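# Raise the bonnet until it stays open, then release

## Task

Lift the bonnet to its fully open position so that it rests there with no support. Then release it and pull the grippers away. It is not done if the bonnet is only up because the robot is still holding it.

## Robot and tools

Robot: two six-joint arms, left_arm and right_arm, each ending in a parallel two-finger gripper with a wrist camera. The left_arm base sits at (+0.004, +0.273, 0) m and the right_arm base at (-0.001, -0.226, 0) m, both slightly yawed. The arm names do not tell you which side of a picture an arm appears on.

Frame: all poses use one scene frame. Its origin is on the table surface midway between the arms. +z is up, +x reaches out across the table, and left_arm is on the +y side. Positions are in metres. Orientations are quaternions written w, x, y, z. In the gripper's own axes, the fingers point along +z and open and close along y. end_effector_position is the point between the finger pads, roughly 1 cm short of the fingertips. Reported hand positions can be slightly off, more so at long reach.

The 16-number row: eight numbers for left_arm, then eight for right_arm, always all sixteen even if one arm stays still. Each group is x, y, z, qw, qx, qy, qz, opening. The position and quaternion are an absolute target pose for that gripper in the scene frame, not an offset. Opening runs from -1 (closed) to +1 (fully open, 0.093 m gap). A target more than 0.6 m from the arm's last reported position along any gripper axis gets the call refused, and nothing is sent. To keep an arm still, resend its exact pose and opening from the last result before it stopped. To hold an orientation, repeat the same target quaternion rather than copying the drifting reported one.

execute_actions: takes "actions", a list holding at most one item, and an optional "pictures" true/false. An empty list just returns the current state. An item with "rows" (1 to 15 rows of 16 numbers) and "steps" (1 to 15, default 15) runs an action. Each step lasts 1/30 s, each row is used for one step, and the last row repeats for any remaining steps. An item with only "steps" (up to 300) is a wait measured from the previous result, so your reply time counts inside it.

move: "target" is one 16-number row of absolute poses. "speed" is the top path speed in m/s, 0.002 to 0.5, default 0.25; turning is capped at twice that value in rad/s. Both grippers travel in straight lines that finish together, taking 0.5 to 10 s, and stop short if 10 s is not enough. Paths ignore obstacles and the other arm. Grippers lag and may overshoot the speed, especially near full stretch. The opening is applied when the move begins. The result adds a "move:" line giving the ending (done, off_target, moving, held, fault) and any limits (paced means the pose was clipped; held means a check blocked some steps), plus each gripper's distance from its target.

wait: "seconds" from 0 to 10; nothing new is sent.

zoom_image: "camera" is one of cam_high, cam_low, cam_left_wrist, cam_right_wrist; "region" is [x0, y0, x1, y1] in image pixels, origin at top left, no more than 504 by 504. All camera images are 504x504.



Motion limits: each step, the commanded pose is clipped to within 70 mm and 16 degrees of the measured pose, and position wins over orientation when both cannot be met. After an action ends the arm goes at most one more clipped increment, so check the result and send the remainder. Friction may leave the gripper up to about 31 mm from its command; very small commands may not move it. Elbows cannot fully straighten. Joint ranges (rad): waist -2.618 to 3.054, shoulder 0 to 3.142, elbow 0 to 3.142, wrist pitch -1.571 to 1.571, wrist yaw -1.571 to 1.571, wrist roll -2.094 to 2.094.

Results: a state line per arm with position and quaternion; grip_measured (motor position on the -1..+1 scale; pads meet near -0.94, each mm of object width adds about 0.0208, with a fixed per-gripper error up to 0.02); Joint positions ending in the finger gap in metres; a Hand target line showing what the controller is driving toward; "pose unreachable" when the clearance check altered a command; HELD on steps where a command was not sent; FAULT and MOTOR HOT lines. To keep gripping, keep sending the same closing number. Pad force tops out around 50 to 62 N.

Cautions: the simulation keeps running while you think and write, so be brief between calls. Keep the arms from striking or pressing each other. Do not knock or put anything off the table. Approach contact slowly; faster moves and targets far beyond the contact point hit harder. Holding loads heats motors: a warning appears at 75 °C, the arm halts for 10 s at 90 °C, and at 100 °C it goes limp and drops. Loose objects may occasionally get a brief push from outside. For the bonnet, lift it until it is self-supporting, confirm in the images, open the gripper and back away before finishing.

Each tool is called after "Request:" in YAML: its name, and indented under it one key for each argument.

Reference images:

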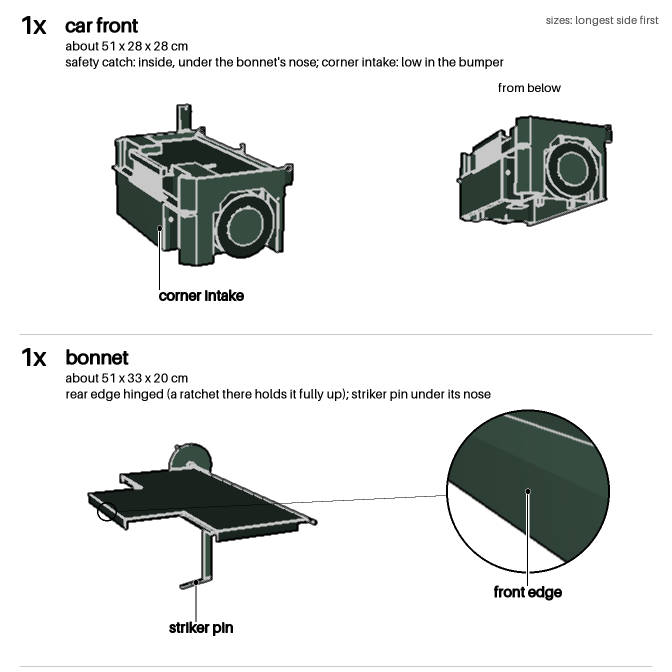

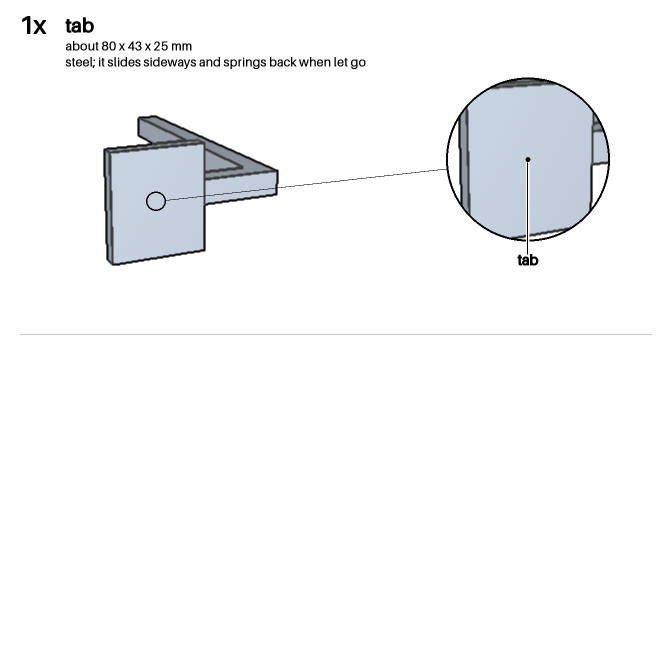

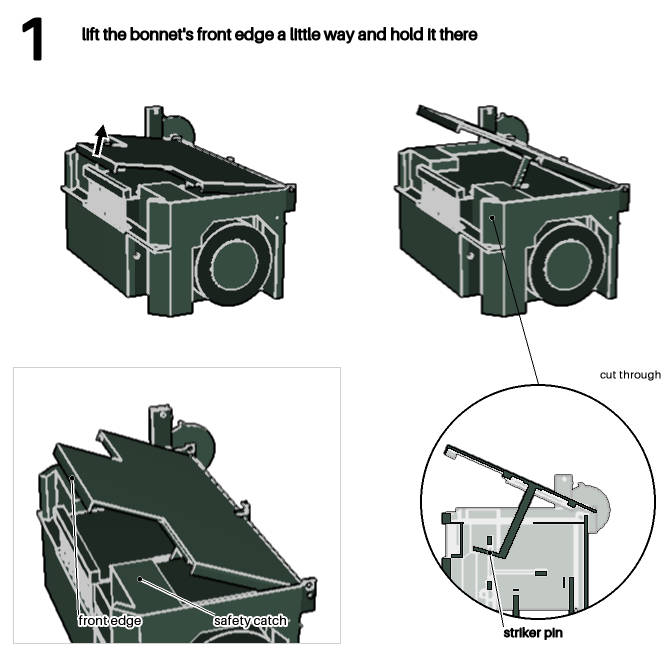

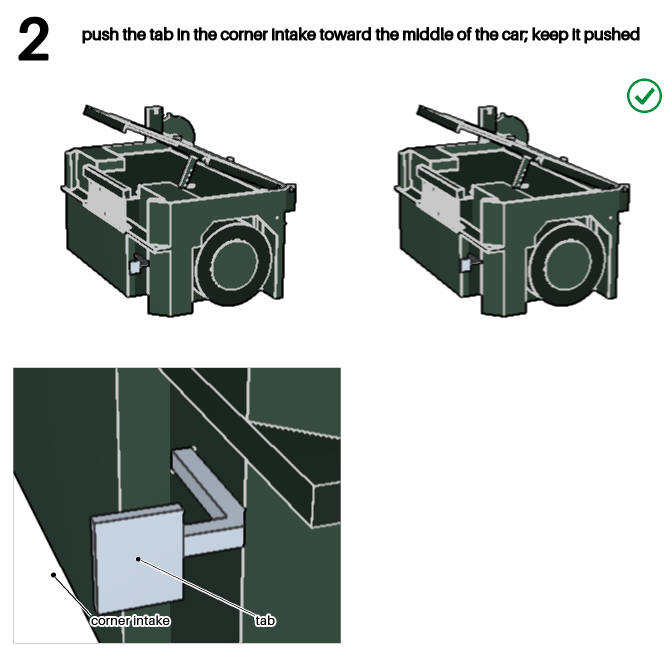

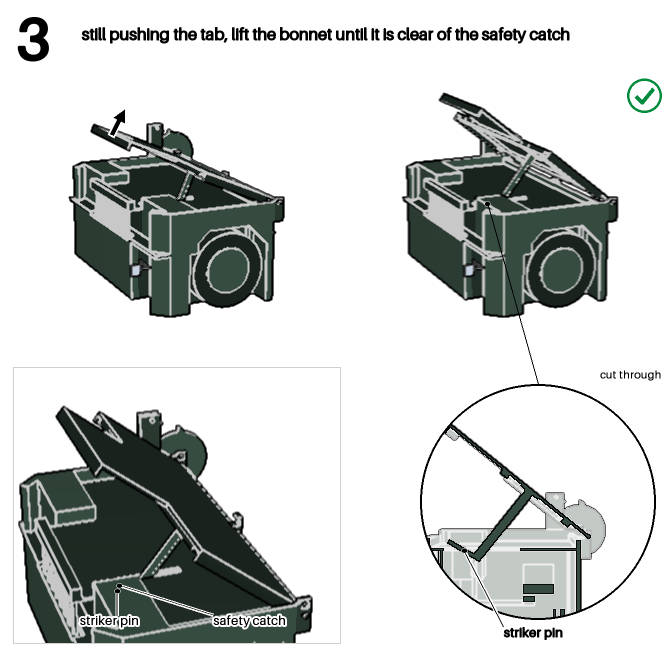

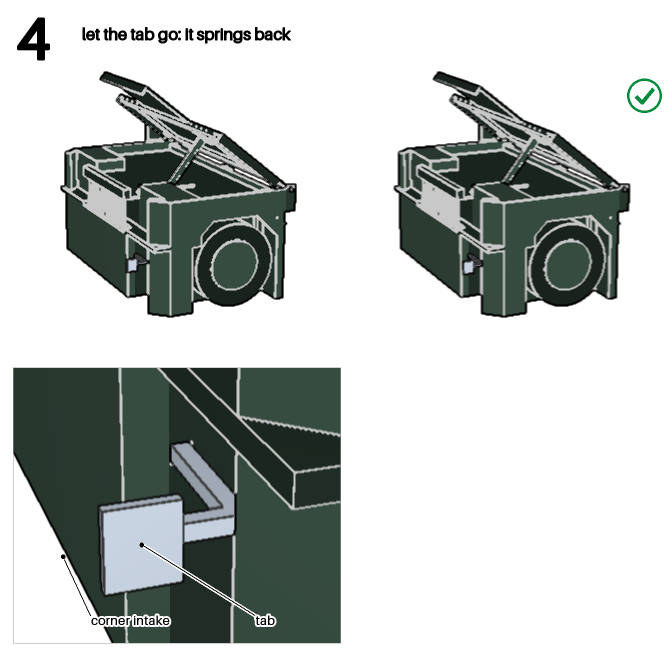

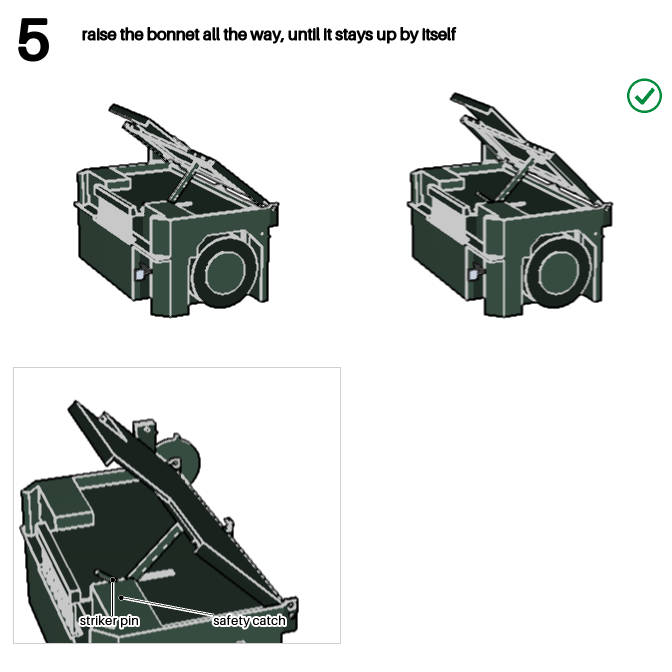

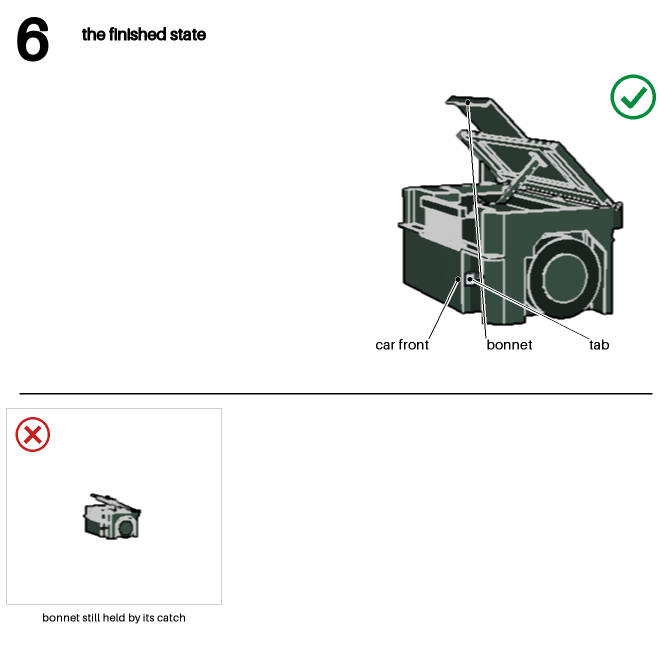

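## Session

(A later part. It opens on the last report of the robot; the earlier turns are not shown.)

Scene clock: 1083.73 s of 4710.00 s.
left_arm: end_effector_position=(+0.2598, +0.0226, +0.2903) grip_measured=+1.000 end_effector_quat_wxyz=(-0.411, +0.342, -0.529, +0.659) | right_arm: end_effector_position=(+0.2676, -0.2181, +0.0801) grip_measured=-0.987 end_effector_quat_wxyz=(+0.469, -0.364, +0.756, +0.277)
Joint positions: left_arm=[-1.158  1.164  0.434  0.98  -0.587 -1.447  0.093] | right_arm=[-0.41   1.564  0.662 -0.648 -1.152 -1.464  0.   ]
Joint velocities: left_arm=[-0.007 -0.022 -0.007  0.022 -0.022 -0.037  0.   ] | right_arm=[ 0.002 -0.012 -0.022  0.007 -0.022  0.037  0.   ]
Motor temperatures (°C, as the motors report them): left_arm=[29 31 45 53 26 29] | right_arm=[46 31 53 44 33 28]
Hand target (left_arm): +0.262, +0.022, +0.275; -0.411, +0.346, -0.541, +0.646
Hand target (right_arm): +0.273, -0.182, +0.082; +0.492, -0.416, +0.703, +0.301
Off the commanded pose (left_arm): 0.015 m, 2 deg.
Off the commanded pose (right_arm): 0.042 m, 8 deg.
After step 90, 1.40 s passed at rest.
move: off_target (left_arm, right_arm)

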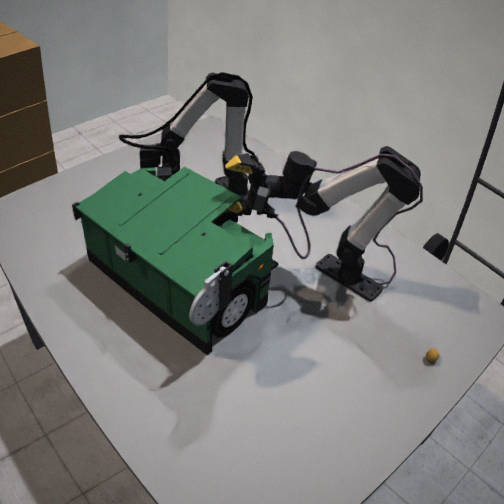

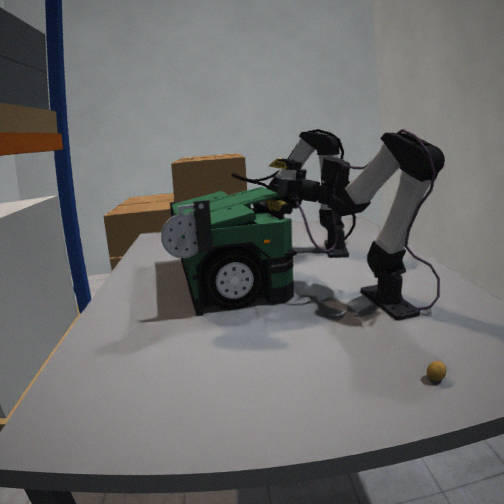

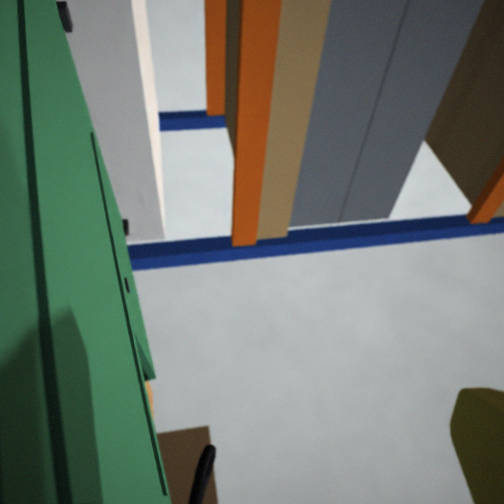

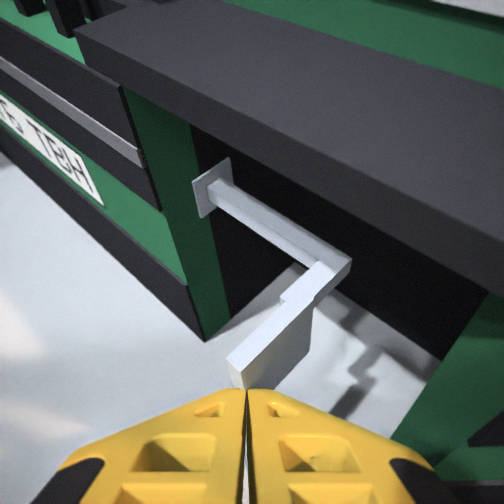

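Request:
execute_actions:
  actions:
    - {"rows":[[0.262,0.022,0.275,0.41,-0.345,0.54,-0.645,1,0.31,-0.205,0.08,0.497,-0.41,0.709,0.287,-1]],"steps":15}

Request:
execute_actions:
  actions:
    - {"rows":[[0.262,0.022,0.275,0.41,-0.345,0.54,-0.645,1,0.30,-0.16,0.08,0.497,-0.41,0.709,0.287,-1]],"steps":15}

Request:
execute_actions:
  actions:
    - {"rows":[[0.262,0.022,0.275,0.41,-0.345,0.54,-0.645,1,0.30,-0.14,0.08,0.497,-0.41,0.709,0.287,-1]],"steps":15}

Scene clock: 1089.07 s of 4710.00 s.
left_arm: end_effector_position=(+0.2598, +0.0226, +0.2903) grip_measured=+1.000 end_effector_quat_wxyz=(-0.411, +0.342, -0.529, +0.659) | right_arm: end_effector_position=(+0.2686, -0.2193, +0.0799) grip_measured=-0.986 end_effector_quat_wxyz=(+0.442, -0.346, +0.764, +0.319)
Joint positions: left_arm=[-1.158  1.164  0.434  0.98  -0.587 -1.447  0.093] | right_arm=[-0.411  1.653  0.752 -0.804 -1.148 -1.518  0.   ]
Joint velocities: left_arm=[-0.012  0.012 -0.017 -0.051  0.051  0.066  0.   ] | right_arm=[-0.002  0.032  0.037  0.007 -0.007 -0.051  0.   ]
Motor temperatures (°C, as the motors report them): left_arm=[29 31 45 53 26 29] | right_arm=[48 31 51 44 34 28]
Hand target (left_arm): +0.262, +0.022, +0.275; -0.411, +0.346, -0.541, +0.647
Hand target (right_arm): +0.299, -0.205, +0.086; +0.492, -0.415, +0.705, +0.298
Off the commanded pose (left_arm): 0.015 m, 2 deg.
Off the commanded pose (right_arm): 0.044 m, 12 deg.
Steps of this call (steps 1 to 90: nothing new was sent; then 1.83 s passed at rest; steps 91 to 105: all 15 steps of this action). Readings (end_effector_position):
91: left_arm (+0.2598, +0.0226, +0.2903) | right_arm (+0.2687, -0.2191, +0.0803)
92: left_arm (+0.2598, +0.0226, +0.2903) | right_arm (+0.2688, -0.2192, +0.0800)
94: left_arm (+0.2598, +0.0226, +0.2903) | right_arm (+0.2687, -0.2188, +0.0799)
98: left_arm (+0.2598, +0.0226, +0.2903) | right_arm (+0.2687, -0.2191, +0.0800)
105: the state above

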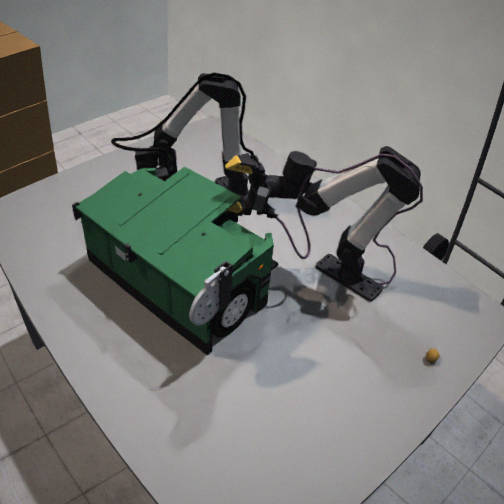

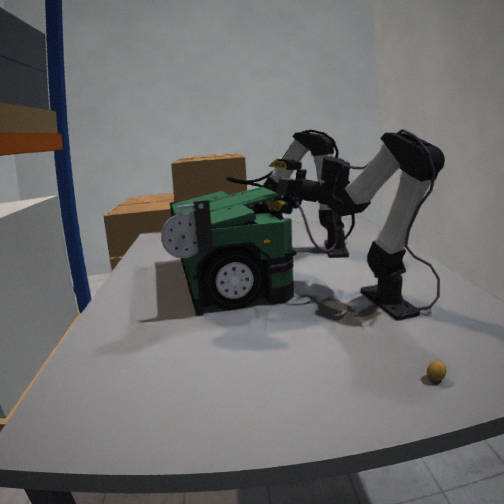

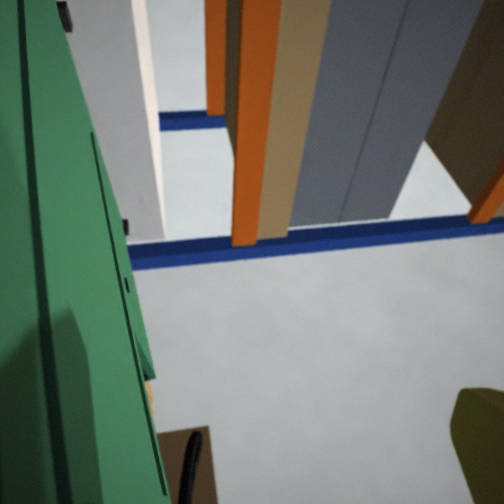

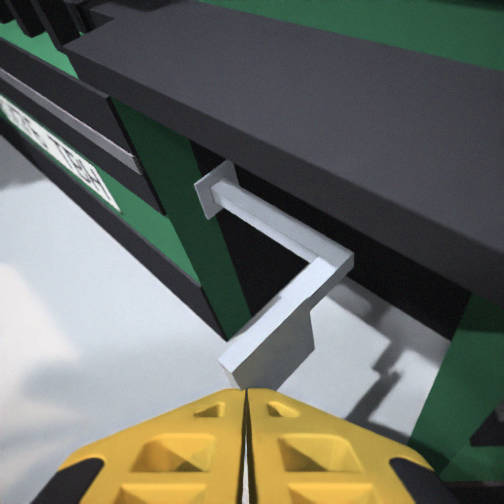

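Scene clock: 1089.57 s of 4710.00 s.
left_arm: end_effector_position=(+0.2598, +0.0226, +0.2903) grip_measured=+1.000 end_effector_quat_wxyz=(-0.411, +0.342, -0.529, +0.659) | right_arm: end_effector_position=(+0.2679, -0.2166, +0.0805) grip_measured=-0.987 end_effector_quat_wxyz=(+0.440, -0.342, +0.781, +0.282)
Joint positions: left_arm=[-1.158  1.164  0.434  0.98  -0.587 -1.447  0.093] | right_arm=[-0.386  1.528  0.668 -0.65  -1.099 -1.345  0.   ]
Joint velocities: left_arm=[-0.002  0.002 -0.002 -0.022 -0.022 -0.037  0.   ] | right_arm=[ 0.017 -0.09  -0.076  0.095  0.037  0.139  0.   ]
Motor temperatures (°C, as the motors report them): left_arm=[29 31 45 53 26 29] | right_arm=[49 31 51 44 34 28]
Hand target (left_arm): +0.262, +0.022, +0.275; -0.411, +0.346, -0.541, +0.647
Hand target (right_arm): +0.278, -0.167, +0.088; +0.481, -0.423, +0.701, +0.313
Off the commanded pose (left_arm): 0.015 m, 2 deg.
Off the commanded pose (right_arm): 0.065 m, 13 deg.
Steps of this call (steps 1 to 15: all 15 steps of this action). Readings (end_effector_position):
1: left_arm (+0.2598, +0.0226, +0.2903) | right_arm (+0.2682, -0.2165, +0.0798)
2: left_arm (+0.2598, +0.0226, +0.2903) | right_arm (+0.2683, -0.2168, +0.0801)
4: left_arm (+0.2598, +0.0226, +0.2903) | right_arm (+0.2681, -0.2169, +0.0803)
8: left_arm (+0.2598, +0.0226, +0.2903) | right_arm (+0.2680, -0.2167, +0.0804)
15: the state above

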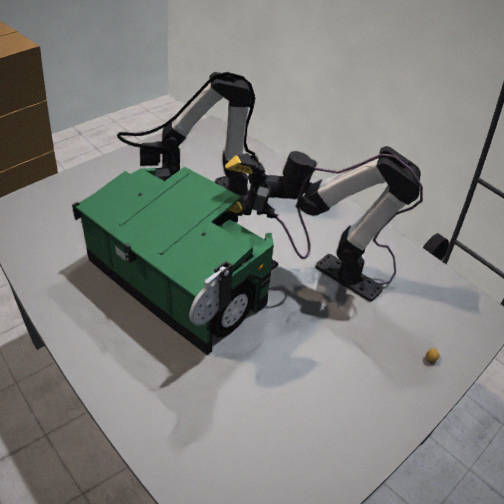

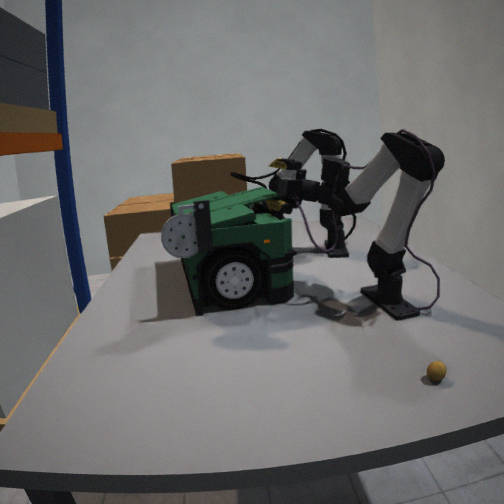

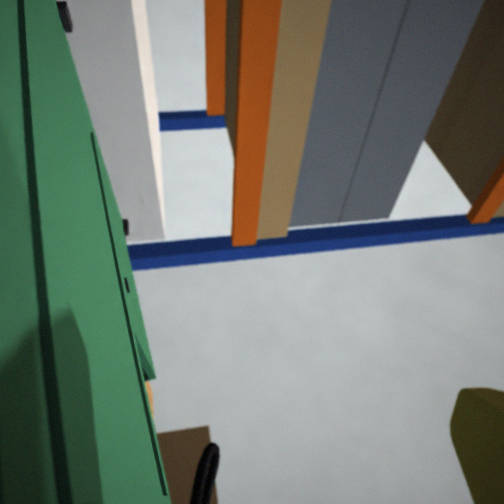

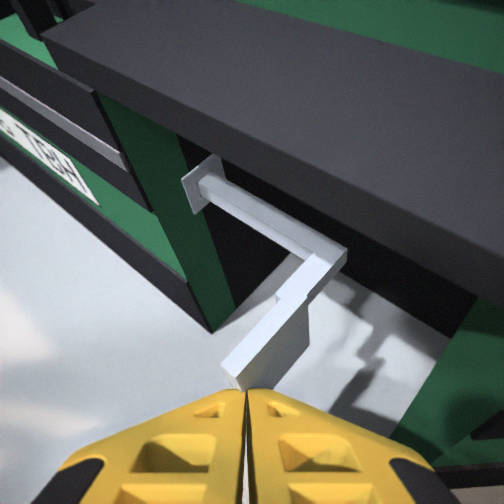

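Scene clock: 1090.07 s of 4710.00 s.
left_arm: end_effector_position=(+0.2598, +0.0226, +0.2903) grip_measured=+1.000 end_effector_quat_wxyz=(-0.411, +0.342, -0.529, +0.659) | right_arm: end_effector_position=(+0.2676, -0.2156, +0.0811) grip_measured=-0.987 end_effector_quat_wxyz=(+0.434, -0.350, +0.794, +0.242)
Joint positions: left_arm=[-1.158  1.164  0.434  0.98  -0.587 -1.447  0.093] | right_arm=[-0.357  1.425  0.616 -0.559 -1.028 -1.243  0.   ]
Joint velocities: left_arm=[-0.007  0.002  0.002 -0.037  0.022 -0.007  0.   ] | right_arm=[ 0.032 -0.042 -0.012  0.037  0.022  0.051  0.   ]
Motor temperatures (°C, as the motors report them): left_arm=[29 31 45 53 26 29] | right_arm=[49 31 51 44 34 28]
Hand target (left_arm): +0.262, +0.022, +0.275; -0.411, +0.346, -0.541, +0.647
Hand target (right_arm): +0.270, -0.157, +0.089; +0.476, -0.422, +0.708, +0.309
Off the commanded pose (left_arm): 0.015 m, 2 deg.
Off the commanded pose (right_arm): 0.082 m, 15 deg; position clipped at the last step of the last action.
Steps of this call (steps 1 to 15: all 15 steps of this action). Readings (end_effector_position):
1: left_arm (+0.2598, +0.0226, +0.2903) | right_arm (+0.2676, -0.2159, +0.0806)
2: left_arm (+0.2598, +0.0226, +0.2903) | right_arm (+0.2675, -0.2159, +0.0807)
4: left_arm (+0.2598, +0.0226, +0.2903) | right_arm (+0.2674, -0.2158, +0.0808)
8: left_arm (+0.2598, +0.0226, +0.2903) | right_arm (+0.2676, -0.2156, +0.0810)
15: the state above

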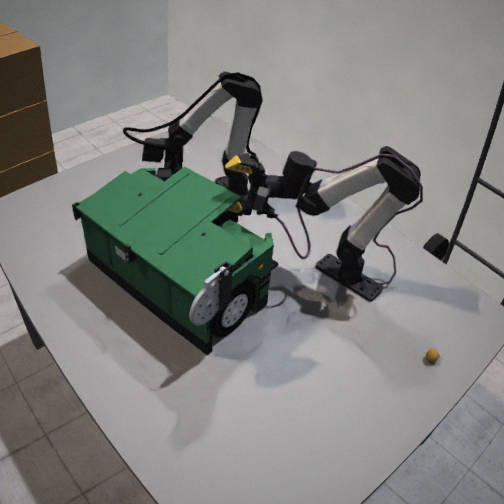

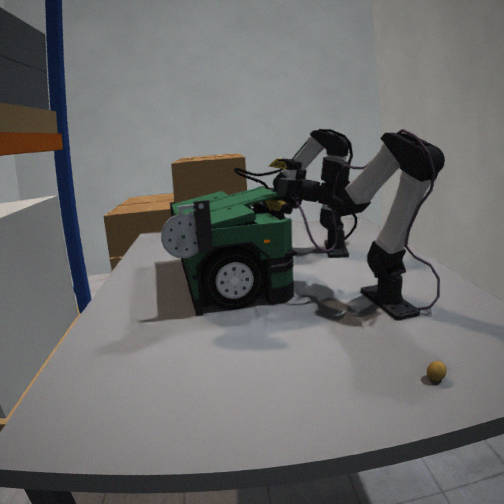

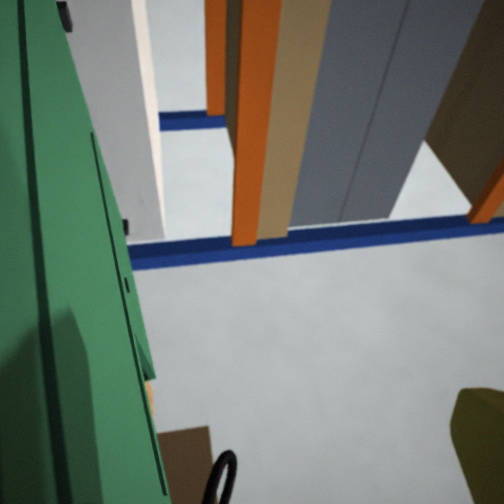

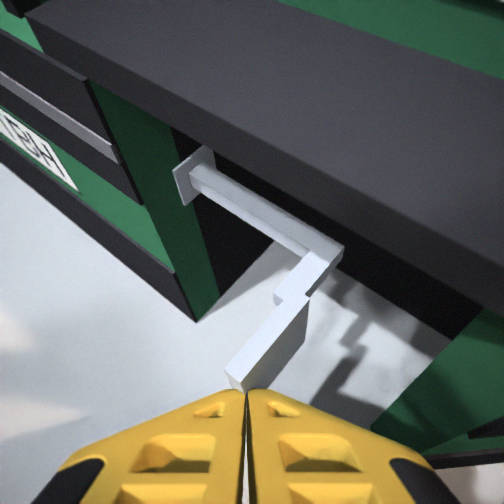

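Request:
move:
  target: [0.262,0.022,0.275,0.41,-0.345,0.54,-0.645,1,0.235,-0.235,0.10,0.48,-0.2,0.84,0.12,-1]
  speed: 0.1

Request:
move:
  target: [0.262,0.022,0.275,0.41,-0.345,0.54,-0.645,1,0.245,-0.221,0.096,0.5,-0.075,0.862,0.045,-0.45]
  speed: 0.08

Scene clock: 1102.30 s of 4710.00 s.
left_arm: end_effector_position=(+0.2598, +0.0226, +0.2903) grip_measured=+1.000 end_effector_quat_wxyz=(-0.411, +0.342, -0.529, +0.659) | right_arm: end_effector_position=(+0.2368, -0.2318, +0.1041) grip_measured=-0.987 end_effector_quat_wxyz=(+0.483, -0.213, +0.839, +0.130)
Joint positions: left_arm=[-1.158  1.164  0.434  0.98  -0.587 -1.447  0.093] | right_arm=[-0.44   0.852  0.351 -0.421 -0.895 -0.786  0.   ]
Joint velocities: left_arm=[-0.002  0.027  0.017  0.022 -0.051  0.037  0.   ] | right_arm=[ 0.002  0.022  0.007  0.037 -0.051  0.007  0.   ]
Motor temperatures (°C, as the motors report them): left_arm=[29 30 44 53 26 29] | right_arm=[57 30 49 46 37 28]
Hand target (left_arm): +0.262, +0.022, +0.275; -0.411, +0.346, -0.541, +0.647
Hand target (right_arm): +0.235, -0.235, +0.100; +0.483, -0.203, +0.843, +0.122
Off the commanded pose (left_arm): 0.015 m, 2 deg.
Off the commanded pose (right_arm): 0.005 m, 2 deg.
After step 90, 6.77 s passed at rest.
move: off_target (left_arm)

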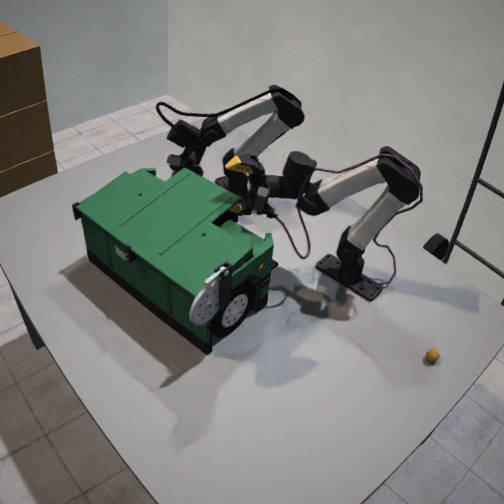

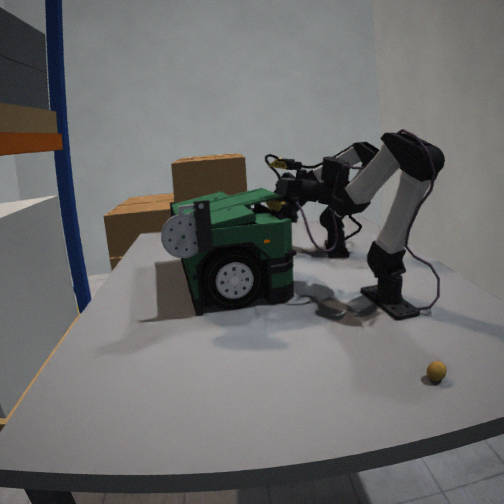

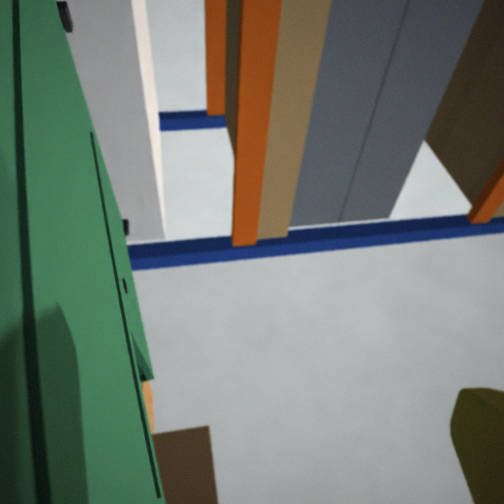

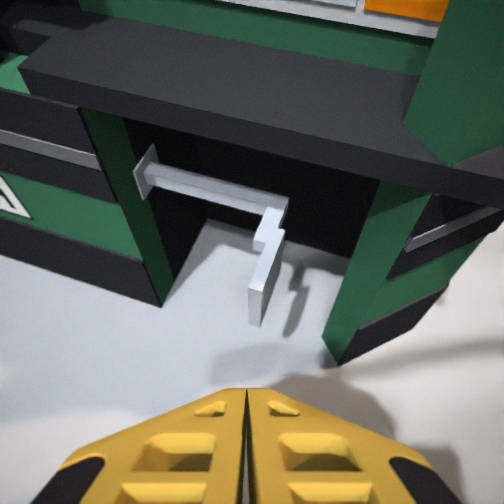

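Scene clock: 1104.87 s of 4710.00 s.
left_arm: end_effector_position=(+0.2598, +0.0226, +0.2903) grip_measured=+1.000 end_effector_quat_wxyz=(-0.411, +0.342, -0.529, +0.659) | right_arm: end_effector_position=(+0.2453, -0.2203, +0.0987) grip_measured=-0.452 end_effector_quat_wxyz=(+0.496, -0.077, +0.863, +0.052)
Joint positions: left_arm=[-1.158  1.164  0.434  0.98  -0.587 -1.447  0.093] | right_arm=[-0.041  0.527  0.194 -0.229 -0.347 -0.196  0.024]
Joint velocities: left_arm=[-0.007  0.002 -0.002  0.022 -0.022 -0.066  0.   ] | right_arm=[-0.007 -0.007 -0.012  0.037  0.022 -0.007  0.001]
Motor temperatures (°C, as the motors report them): left_arm=[29 30 44 53 26 29] | right_arm=[56 30 48 46 36 28]
Hand target (left_arm): +0.262, +0.022, +0.275; -0.411, +0.346, -0.541, +0.647
Hand target (right_arm): +0.245, -0.220, +0.097; +0.502, -0.075, +0.860, +0.049
Off the commanded pose (left_arm): 0.015 m, 2 deg.
Off the commanded pose (right_arm): 0.003 m, 1 deg.
move: off_target (left_arm)

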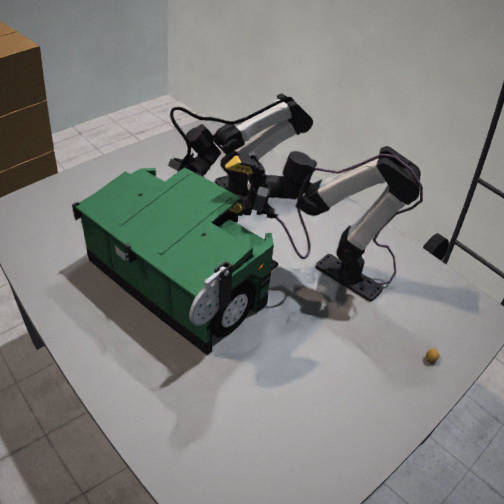

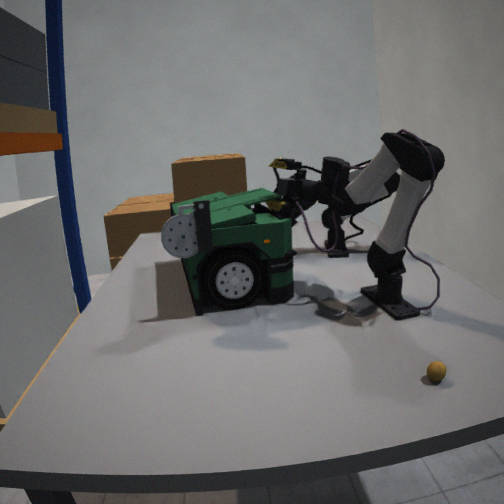

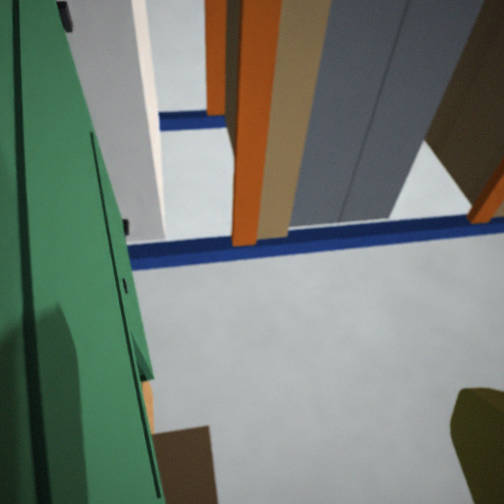

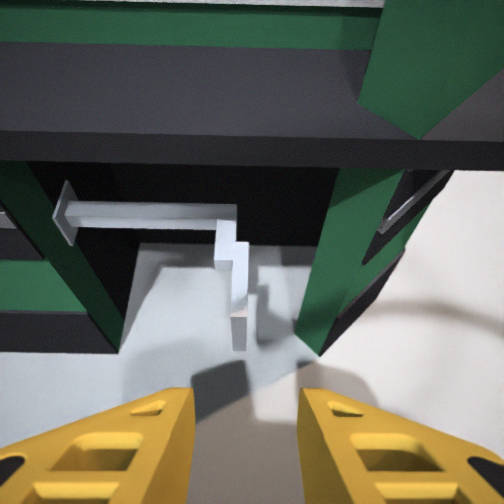

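Well centred. Insert.

Request:
move:
  target: [0.262,0.022,0.275,0.41,-0.345,0.54,-0.645,1,0.31,-0.208,0.082,0.6,-0.075,0.795,0.055,-0.5]
  speed: 0.05

Scene clock: 1110.97 s of 4710.00 s.
left_arm: end_effector_position=(+0.2598, +0.0226, +0.2903) grip_measured=+1.000 end_effector_quat_wxyz=(-0.411, +0.342, -0.529, +0.659) | right_arm: end_effector_position=(+0.2997, -0.2080, +0.0825) grip_measured=-0.499 end_effector_quat_wxyz=(+0.599, -0.084, +0.795, +0.058)
Joint positions: left_arm=[-1.158  1.164  0.434  0.98  -0.587 -1.447  0.093] | right_arm=[ 0.071  1.258  0.003  0.963 -0.288 -0.094  0.021]
Joint velocities: left_arm=[ 0.012  0.007  0.002  0.066 -0.007  0.007  0.   ] | right_arm=[-0.002 -0.027 -0.007 -0.022 -0.022 -0.022 -0.002]
Motor temperatures (°C, as the motors report them): left_arm=[29 30 43 53 26 29] | right_arm=[54 30 48 46 35 28]
Hand target (left_arm): +0.262, +0.022, +0.275; -0.411, +0.346, -0.541, +0.647
Hand target (right_arm): +0.308, -0.207, +0.083; +0.598, -0.077, +0.795, +0.057
Off the commanded pose (left_arm): 0.015 m, 2 deg.
Off the commanded pose (right_arm): 0.010 m, 1 deg.
After step 90, 0.30 s passed at rest.
move: off_target (left_arm)

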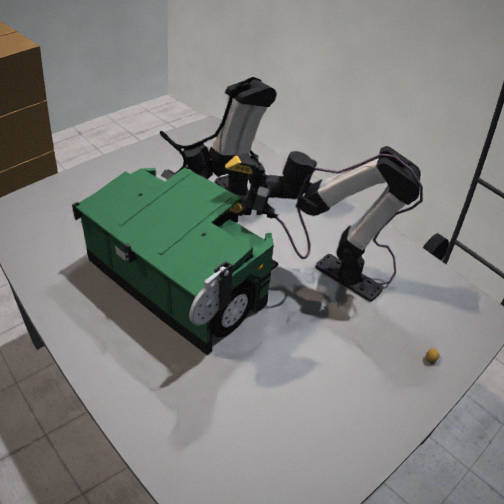

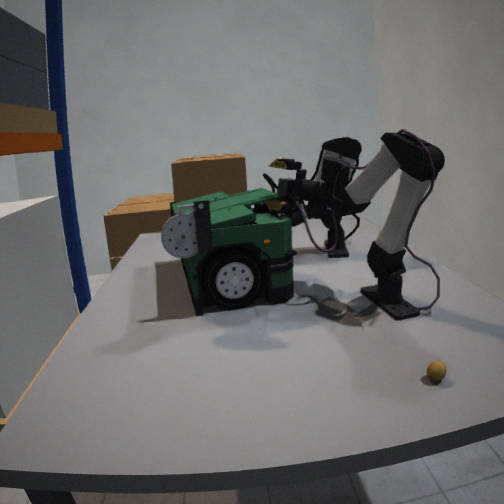

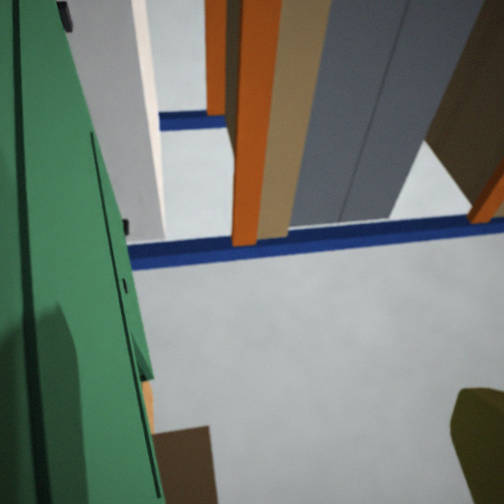

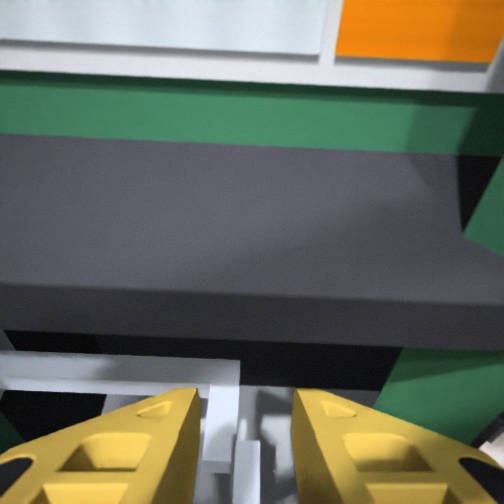

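Request:
execute_actions:
  actions:
    - {"rows":[[0.262,0.022,0.275,0.41,-0.345,0.54,-0.645,1,0.33,-0.205,0.082,0.6,-0.075,0.795,0.055,-0.5],[0.262,0.022,0.275,0.41,-0.345,0.54,-0.645,1,0.33,-0.205,0.082,0.6,-0.075,0.795,0.055,-0.5],[0.262,0.022,0.275,0.41,-0.345,0.54,-0.645,1,0.33,-0.205,0.082,0.6,-0.075,0.795,0.055,-0.5],[0.262,0.022,0.275,0.41,-0.345,0.54,-0.645,1,0.33,-0.205,0.082,0.6,-0.075,0.795,0.055,-0.5],[0.262,0.022,0.275,0.41,-0.345,0.54,-0.645,1,0.33,-0.205,0.082,0.6,-0.075,0.795,0.055,-0.5],[0.262,0.022,0.275,0.41,-0.345,0.54,-0.645,1,0.33,-0.205,0.082,0.6,-0.075,0.795,0.055,-0.5],[0.262,0.022,0.275,0.41,-0.345,0.54,-0.645,1,0.33,-0.205,0.082,0.6,-0.075,0.795,0.055,-1]],"steps":15}

Request:
execute_actions:
  actions:
    - {"rows":[[0.262,0.022,0.275,0.41,-0.345,0.54,-0.645,1,0.315,-0.15,0.082,0.59,-0.15,0.78,0.12,-1]],"steps":15}

Request:
execute_actions:
  actions:
    - {"rows":[[0.262,0.022,0.275,0.41,-0.345,0.54,-0.645,1,0.315,-0.14,0.082,0.59,-0.15,0.78,0.12,-1]],"steps":15}

Scene clock: 1126.77 s of 4710.00 s.
left_arm: end_effector_position=(+0.2598, +0.0226, +0.2903) grip_measured=+1.000 end_effector_quat_wxyz=(-0.411, +0.342, -0.529, +0.659) | right_arm: end_effector_position=(+0.3010, -0.2030, +0.0813) grip_measured=-0.912 end_effector_quat_wxyz=(+0.600, -0.090, +0.792, +0.073)
Joint positions: left_arm=[-1.158  1.164  0.434  0.98  -0.587 -1.447  0.093] | right_arm=[ 0.07   1.311  0.004  1.019 -0.321 -0.087  0.001]
Joint velocities: left_arm=[-0.002  0.002  0.002 -0.022 -0.007  0.022  0.   ] | right_arm=[ 0.002 -0.002 -0.007 -0.007  0.007  0.007  0.   ]
Motor temperatures (°C, as the motors report them): left_arm=[29 30 43 53 26 29] | right_arm=[50 30 49 48 34 28]
Hand target (left_arm): +0.262, +0.022, +0.275; -0.411, +0.346, -0.541, +0.647
Hand target (right_arm): +0.325, -0.204, +0.084; +0.598, -0.077, +0.796, +0.057
Off the commanded pose (left_arm): 0.015 m, 2 deg.
Off the commanded pose (right_arm): 0.029 m, 3 deg.
Steps of this call (steps 1 to 90: nothing new was sent; then 12.30 s passed at rest; steps 91 to 105: all 15 steps of this action). Readings (end_effector_position):
91: left_arm (+0.2598, +0.0226, +0.2903) | right_arm (+0.3002, -0.2073, +0.0814)
92: left_arm (+0.2598, +0.0226, +0.2903) | right_arm (+0.3010, -0.2069, +0.0813)
94: left_arm (+0.2598, +0.0226, +0.2903) | right_arm (+0.3013, -0.2063, +0.0815)
98: left_arm (+0.2598, +0.0226, +0.2903) | right_arm (+0.3010, -0.2030, +0.0812)
105: the state above

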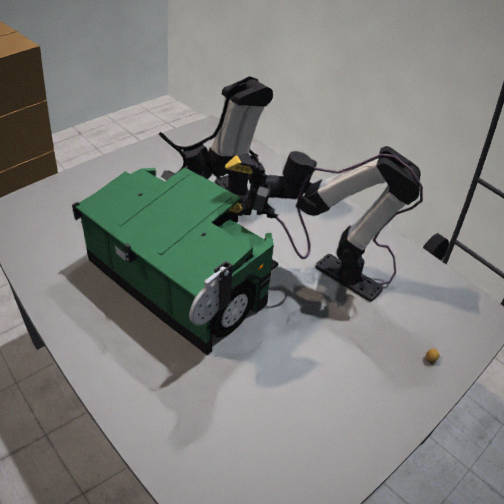

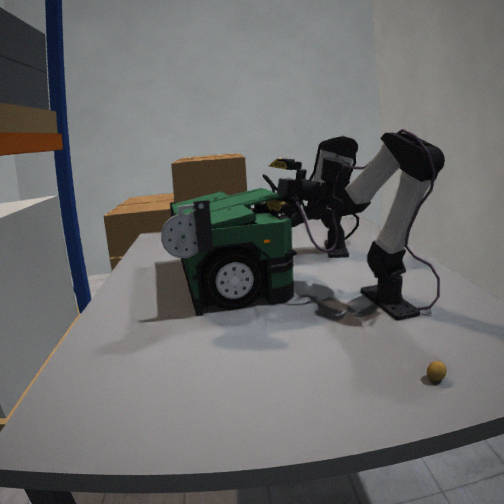

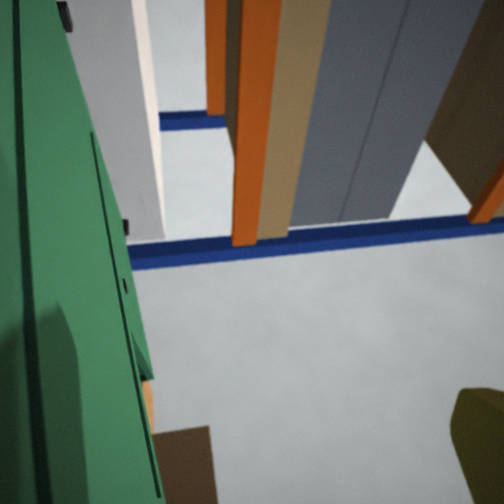

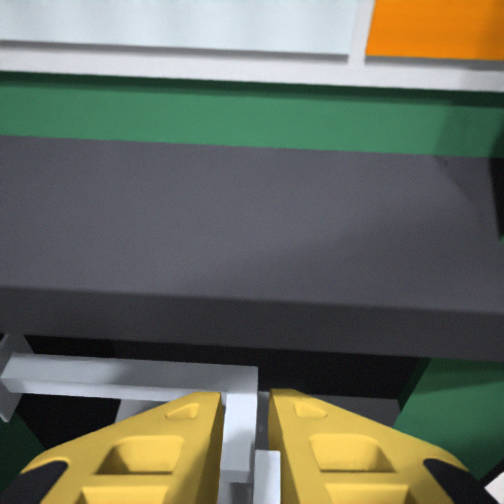

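Scene clock: 1127.27 s of 4710.00 s.
left_arm: end_effector_position=(+0.2598, +0.0226, +0.2903) grip_measured=+1.000 end_effector_quat_wxyz=(-0.411, +0.342, -0.529, +0.659) | right_arm: end_effector_position=(+0.3005, -0.1976, +0.0813) grip_measured=-0.908 end_effector_quat_wxyz=(+0.597, -0.087, +0.795, +0.064)
Joint positions: left_arm=[-1.158  1.164  0.434  0.98  -0.587 -1.447  0.093] | right_arm=[ 0.128  1.275  0.004  0.98  -0.247 -0.076  0.002]
Joint velocities: left_arm=[ 0.002 -0.022  0.017  0.007 -0.007  0.007  0.   ] | right_arm=[-0.012 -0.022 -0.007  0.007 -0.007 -0.007 -0.   ]
Motor temperatures (°C, as the motors report them): left_arm=[29 30 43 53 26 29] | right_arm=[50 30 49 48 34 28]
Hand target (left_arm): +0.262, +0.022, +0.275; -0.411, +0.346, -0.541, +0.647
Hand target (right_arm): +0.306, -0.153, +0.084; +0.590, -0.150, +0.784, +0.122
Off the commanded pose (left_arm): 0.015 m, 2 deg.
Off the commanded pose (right_arm): 0.050 m, 10 deg.
Steps of this call (steps 1 to 15: all 15 steps of this action). Readings (end_effector_position):
1: left_arm (+0.2598, +0.0226, +0.2903) | right_arm (+0.3009, -0.2000, +0.0817)
2: left_arm (+0.2598, +0.0226, +0.2903) | right_arm (+0.3004, -0.1971, +0.0817)
4: left_arm (+0.2598, +0.0226, +0.2903) | right_arm (+0.3005, -0.1974, +0.0816)
8: left_arm (+0.2598, +0.0226, +0.2903) | right_arm (+0.3005, -0.1976, +0.0815)
15: the state above

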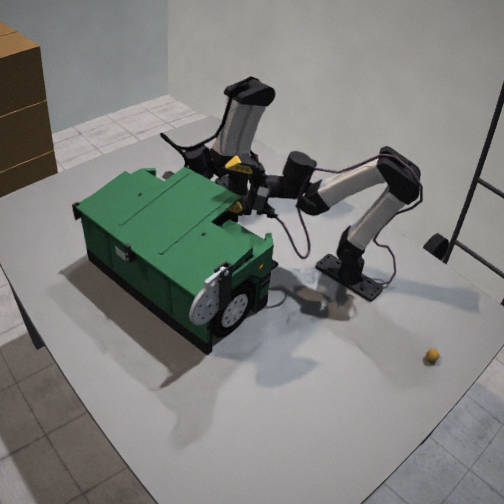

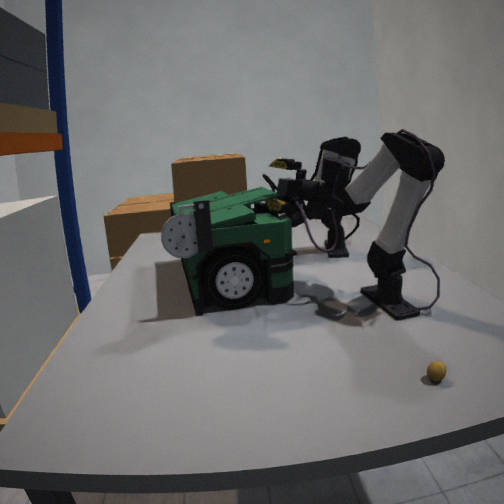

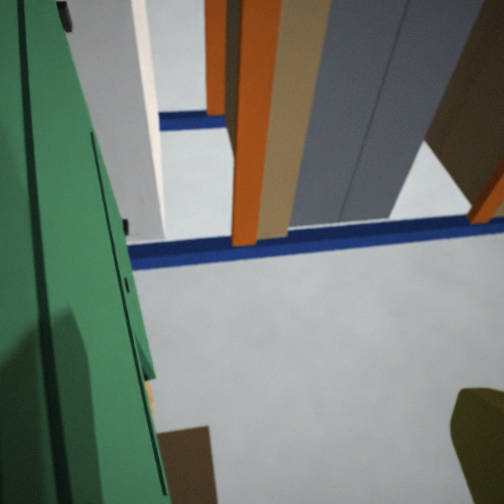

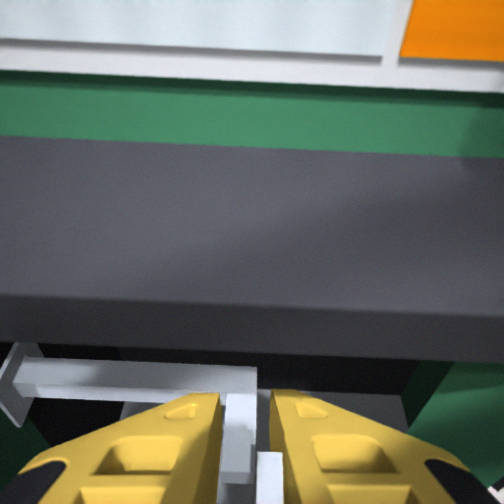

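Scene clock: 1127.77 s of 4710.00 s.
left_arm: end_effector_position=(+0.2598, +0.0226, +0.2903) grip_measured=+1.000 end_effector_quat_wxyz=(-0.411, +0.342, -0.529, +0.659) | right_arm: end_effector_position=(+0.3008, -0.1976, +0.0814) grip_measured=-0.886 end_effector_quat_wxyz=(+0.595, -0.068, +0.799, +0.045)
Joint positions: left_arm=[-1.158  1.164  0.434  0.98  -0.587 -1.447  0.093] | right_arm=[ 0.19   1.246  0.004  0.949 -0.134 -0.051  0.003]
Joint velocities: left_arm=[ 0.017 -0.022  0.002  0.007 -0.022 -0.022  0.   ] | right_arm=[ 0.002 -0.007  0.002  0.066  0.066  0.037 -0.   ]
Motor temperatures (°C, as the motors report them): left_arm=[29 30 43 53 26 29] | right_arm=[50 30 49 48 34 28]
Hand target (left_arm): +0.262, +0.022, +0.275; -0.411, +0.346, -0.541, +0.647
Hand target (right_arm): +0.303, -0.145, +0.085; +0.588, -0.149, +0.786, +0.121
Off the commanded pose (left_arm): 0.015 m, 2 deg.
Off the commanded pose (right_arm): 0.059 m, 13 deg.
Steps of this call (steps 1 to 15: all 15 steps of this action). Readings (end_effector_position):
1: left_arm (+0.2598, +0.0226, +0.2903) | right_arm (+0.3006, -0.1969, +0.0815)
2: left_arm (+0.2598, +0.0226, +0.2903) | right_arm (+0.3006, -0.1969, +0.0815)
4: left_arm (+0.2598, +0.0226, +0.2903) | right_arm (+0.3007, -0.1972, +0.0815)
8: left_arm (+0.2598, +0.0226, +0.2903) | right_arm (+0.3008, -0.1975, +0.0813)
15: the state above

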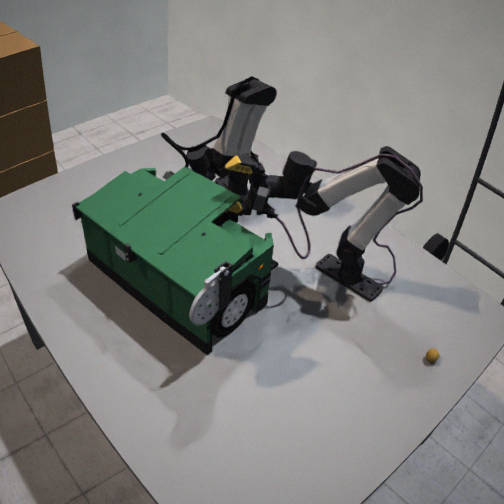

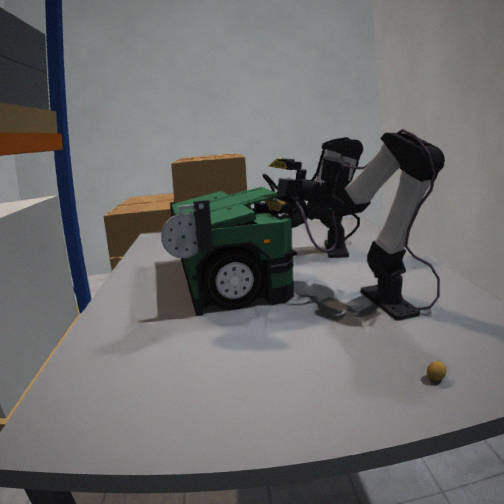

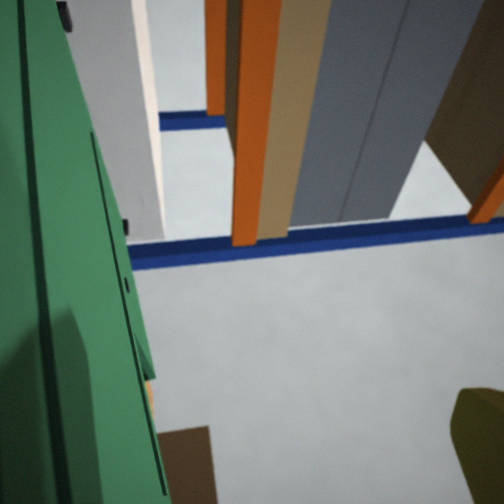

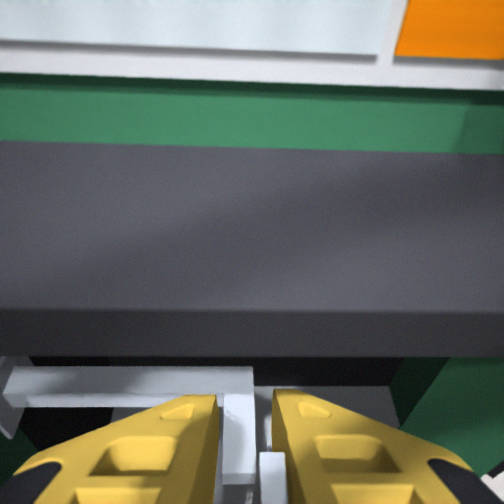

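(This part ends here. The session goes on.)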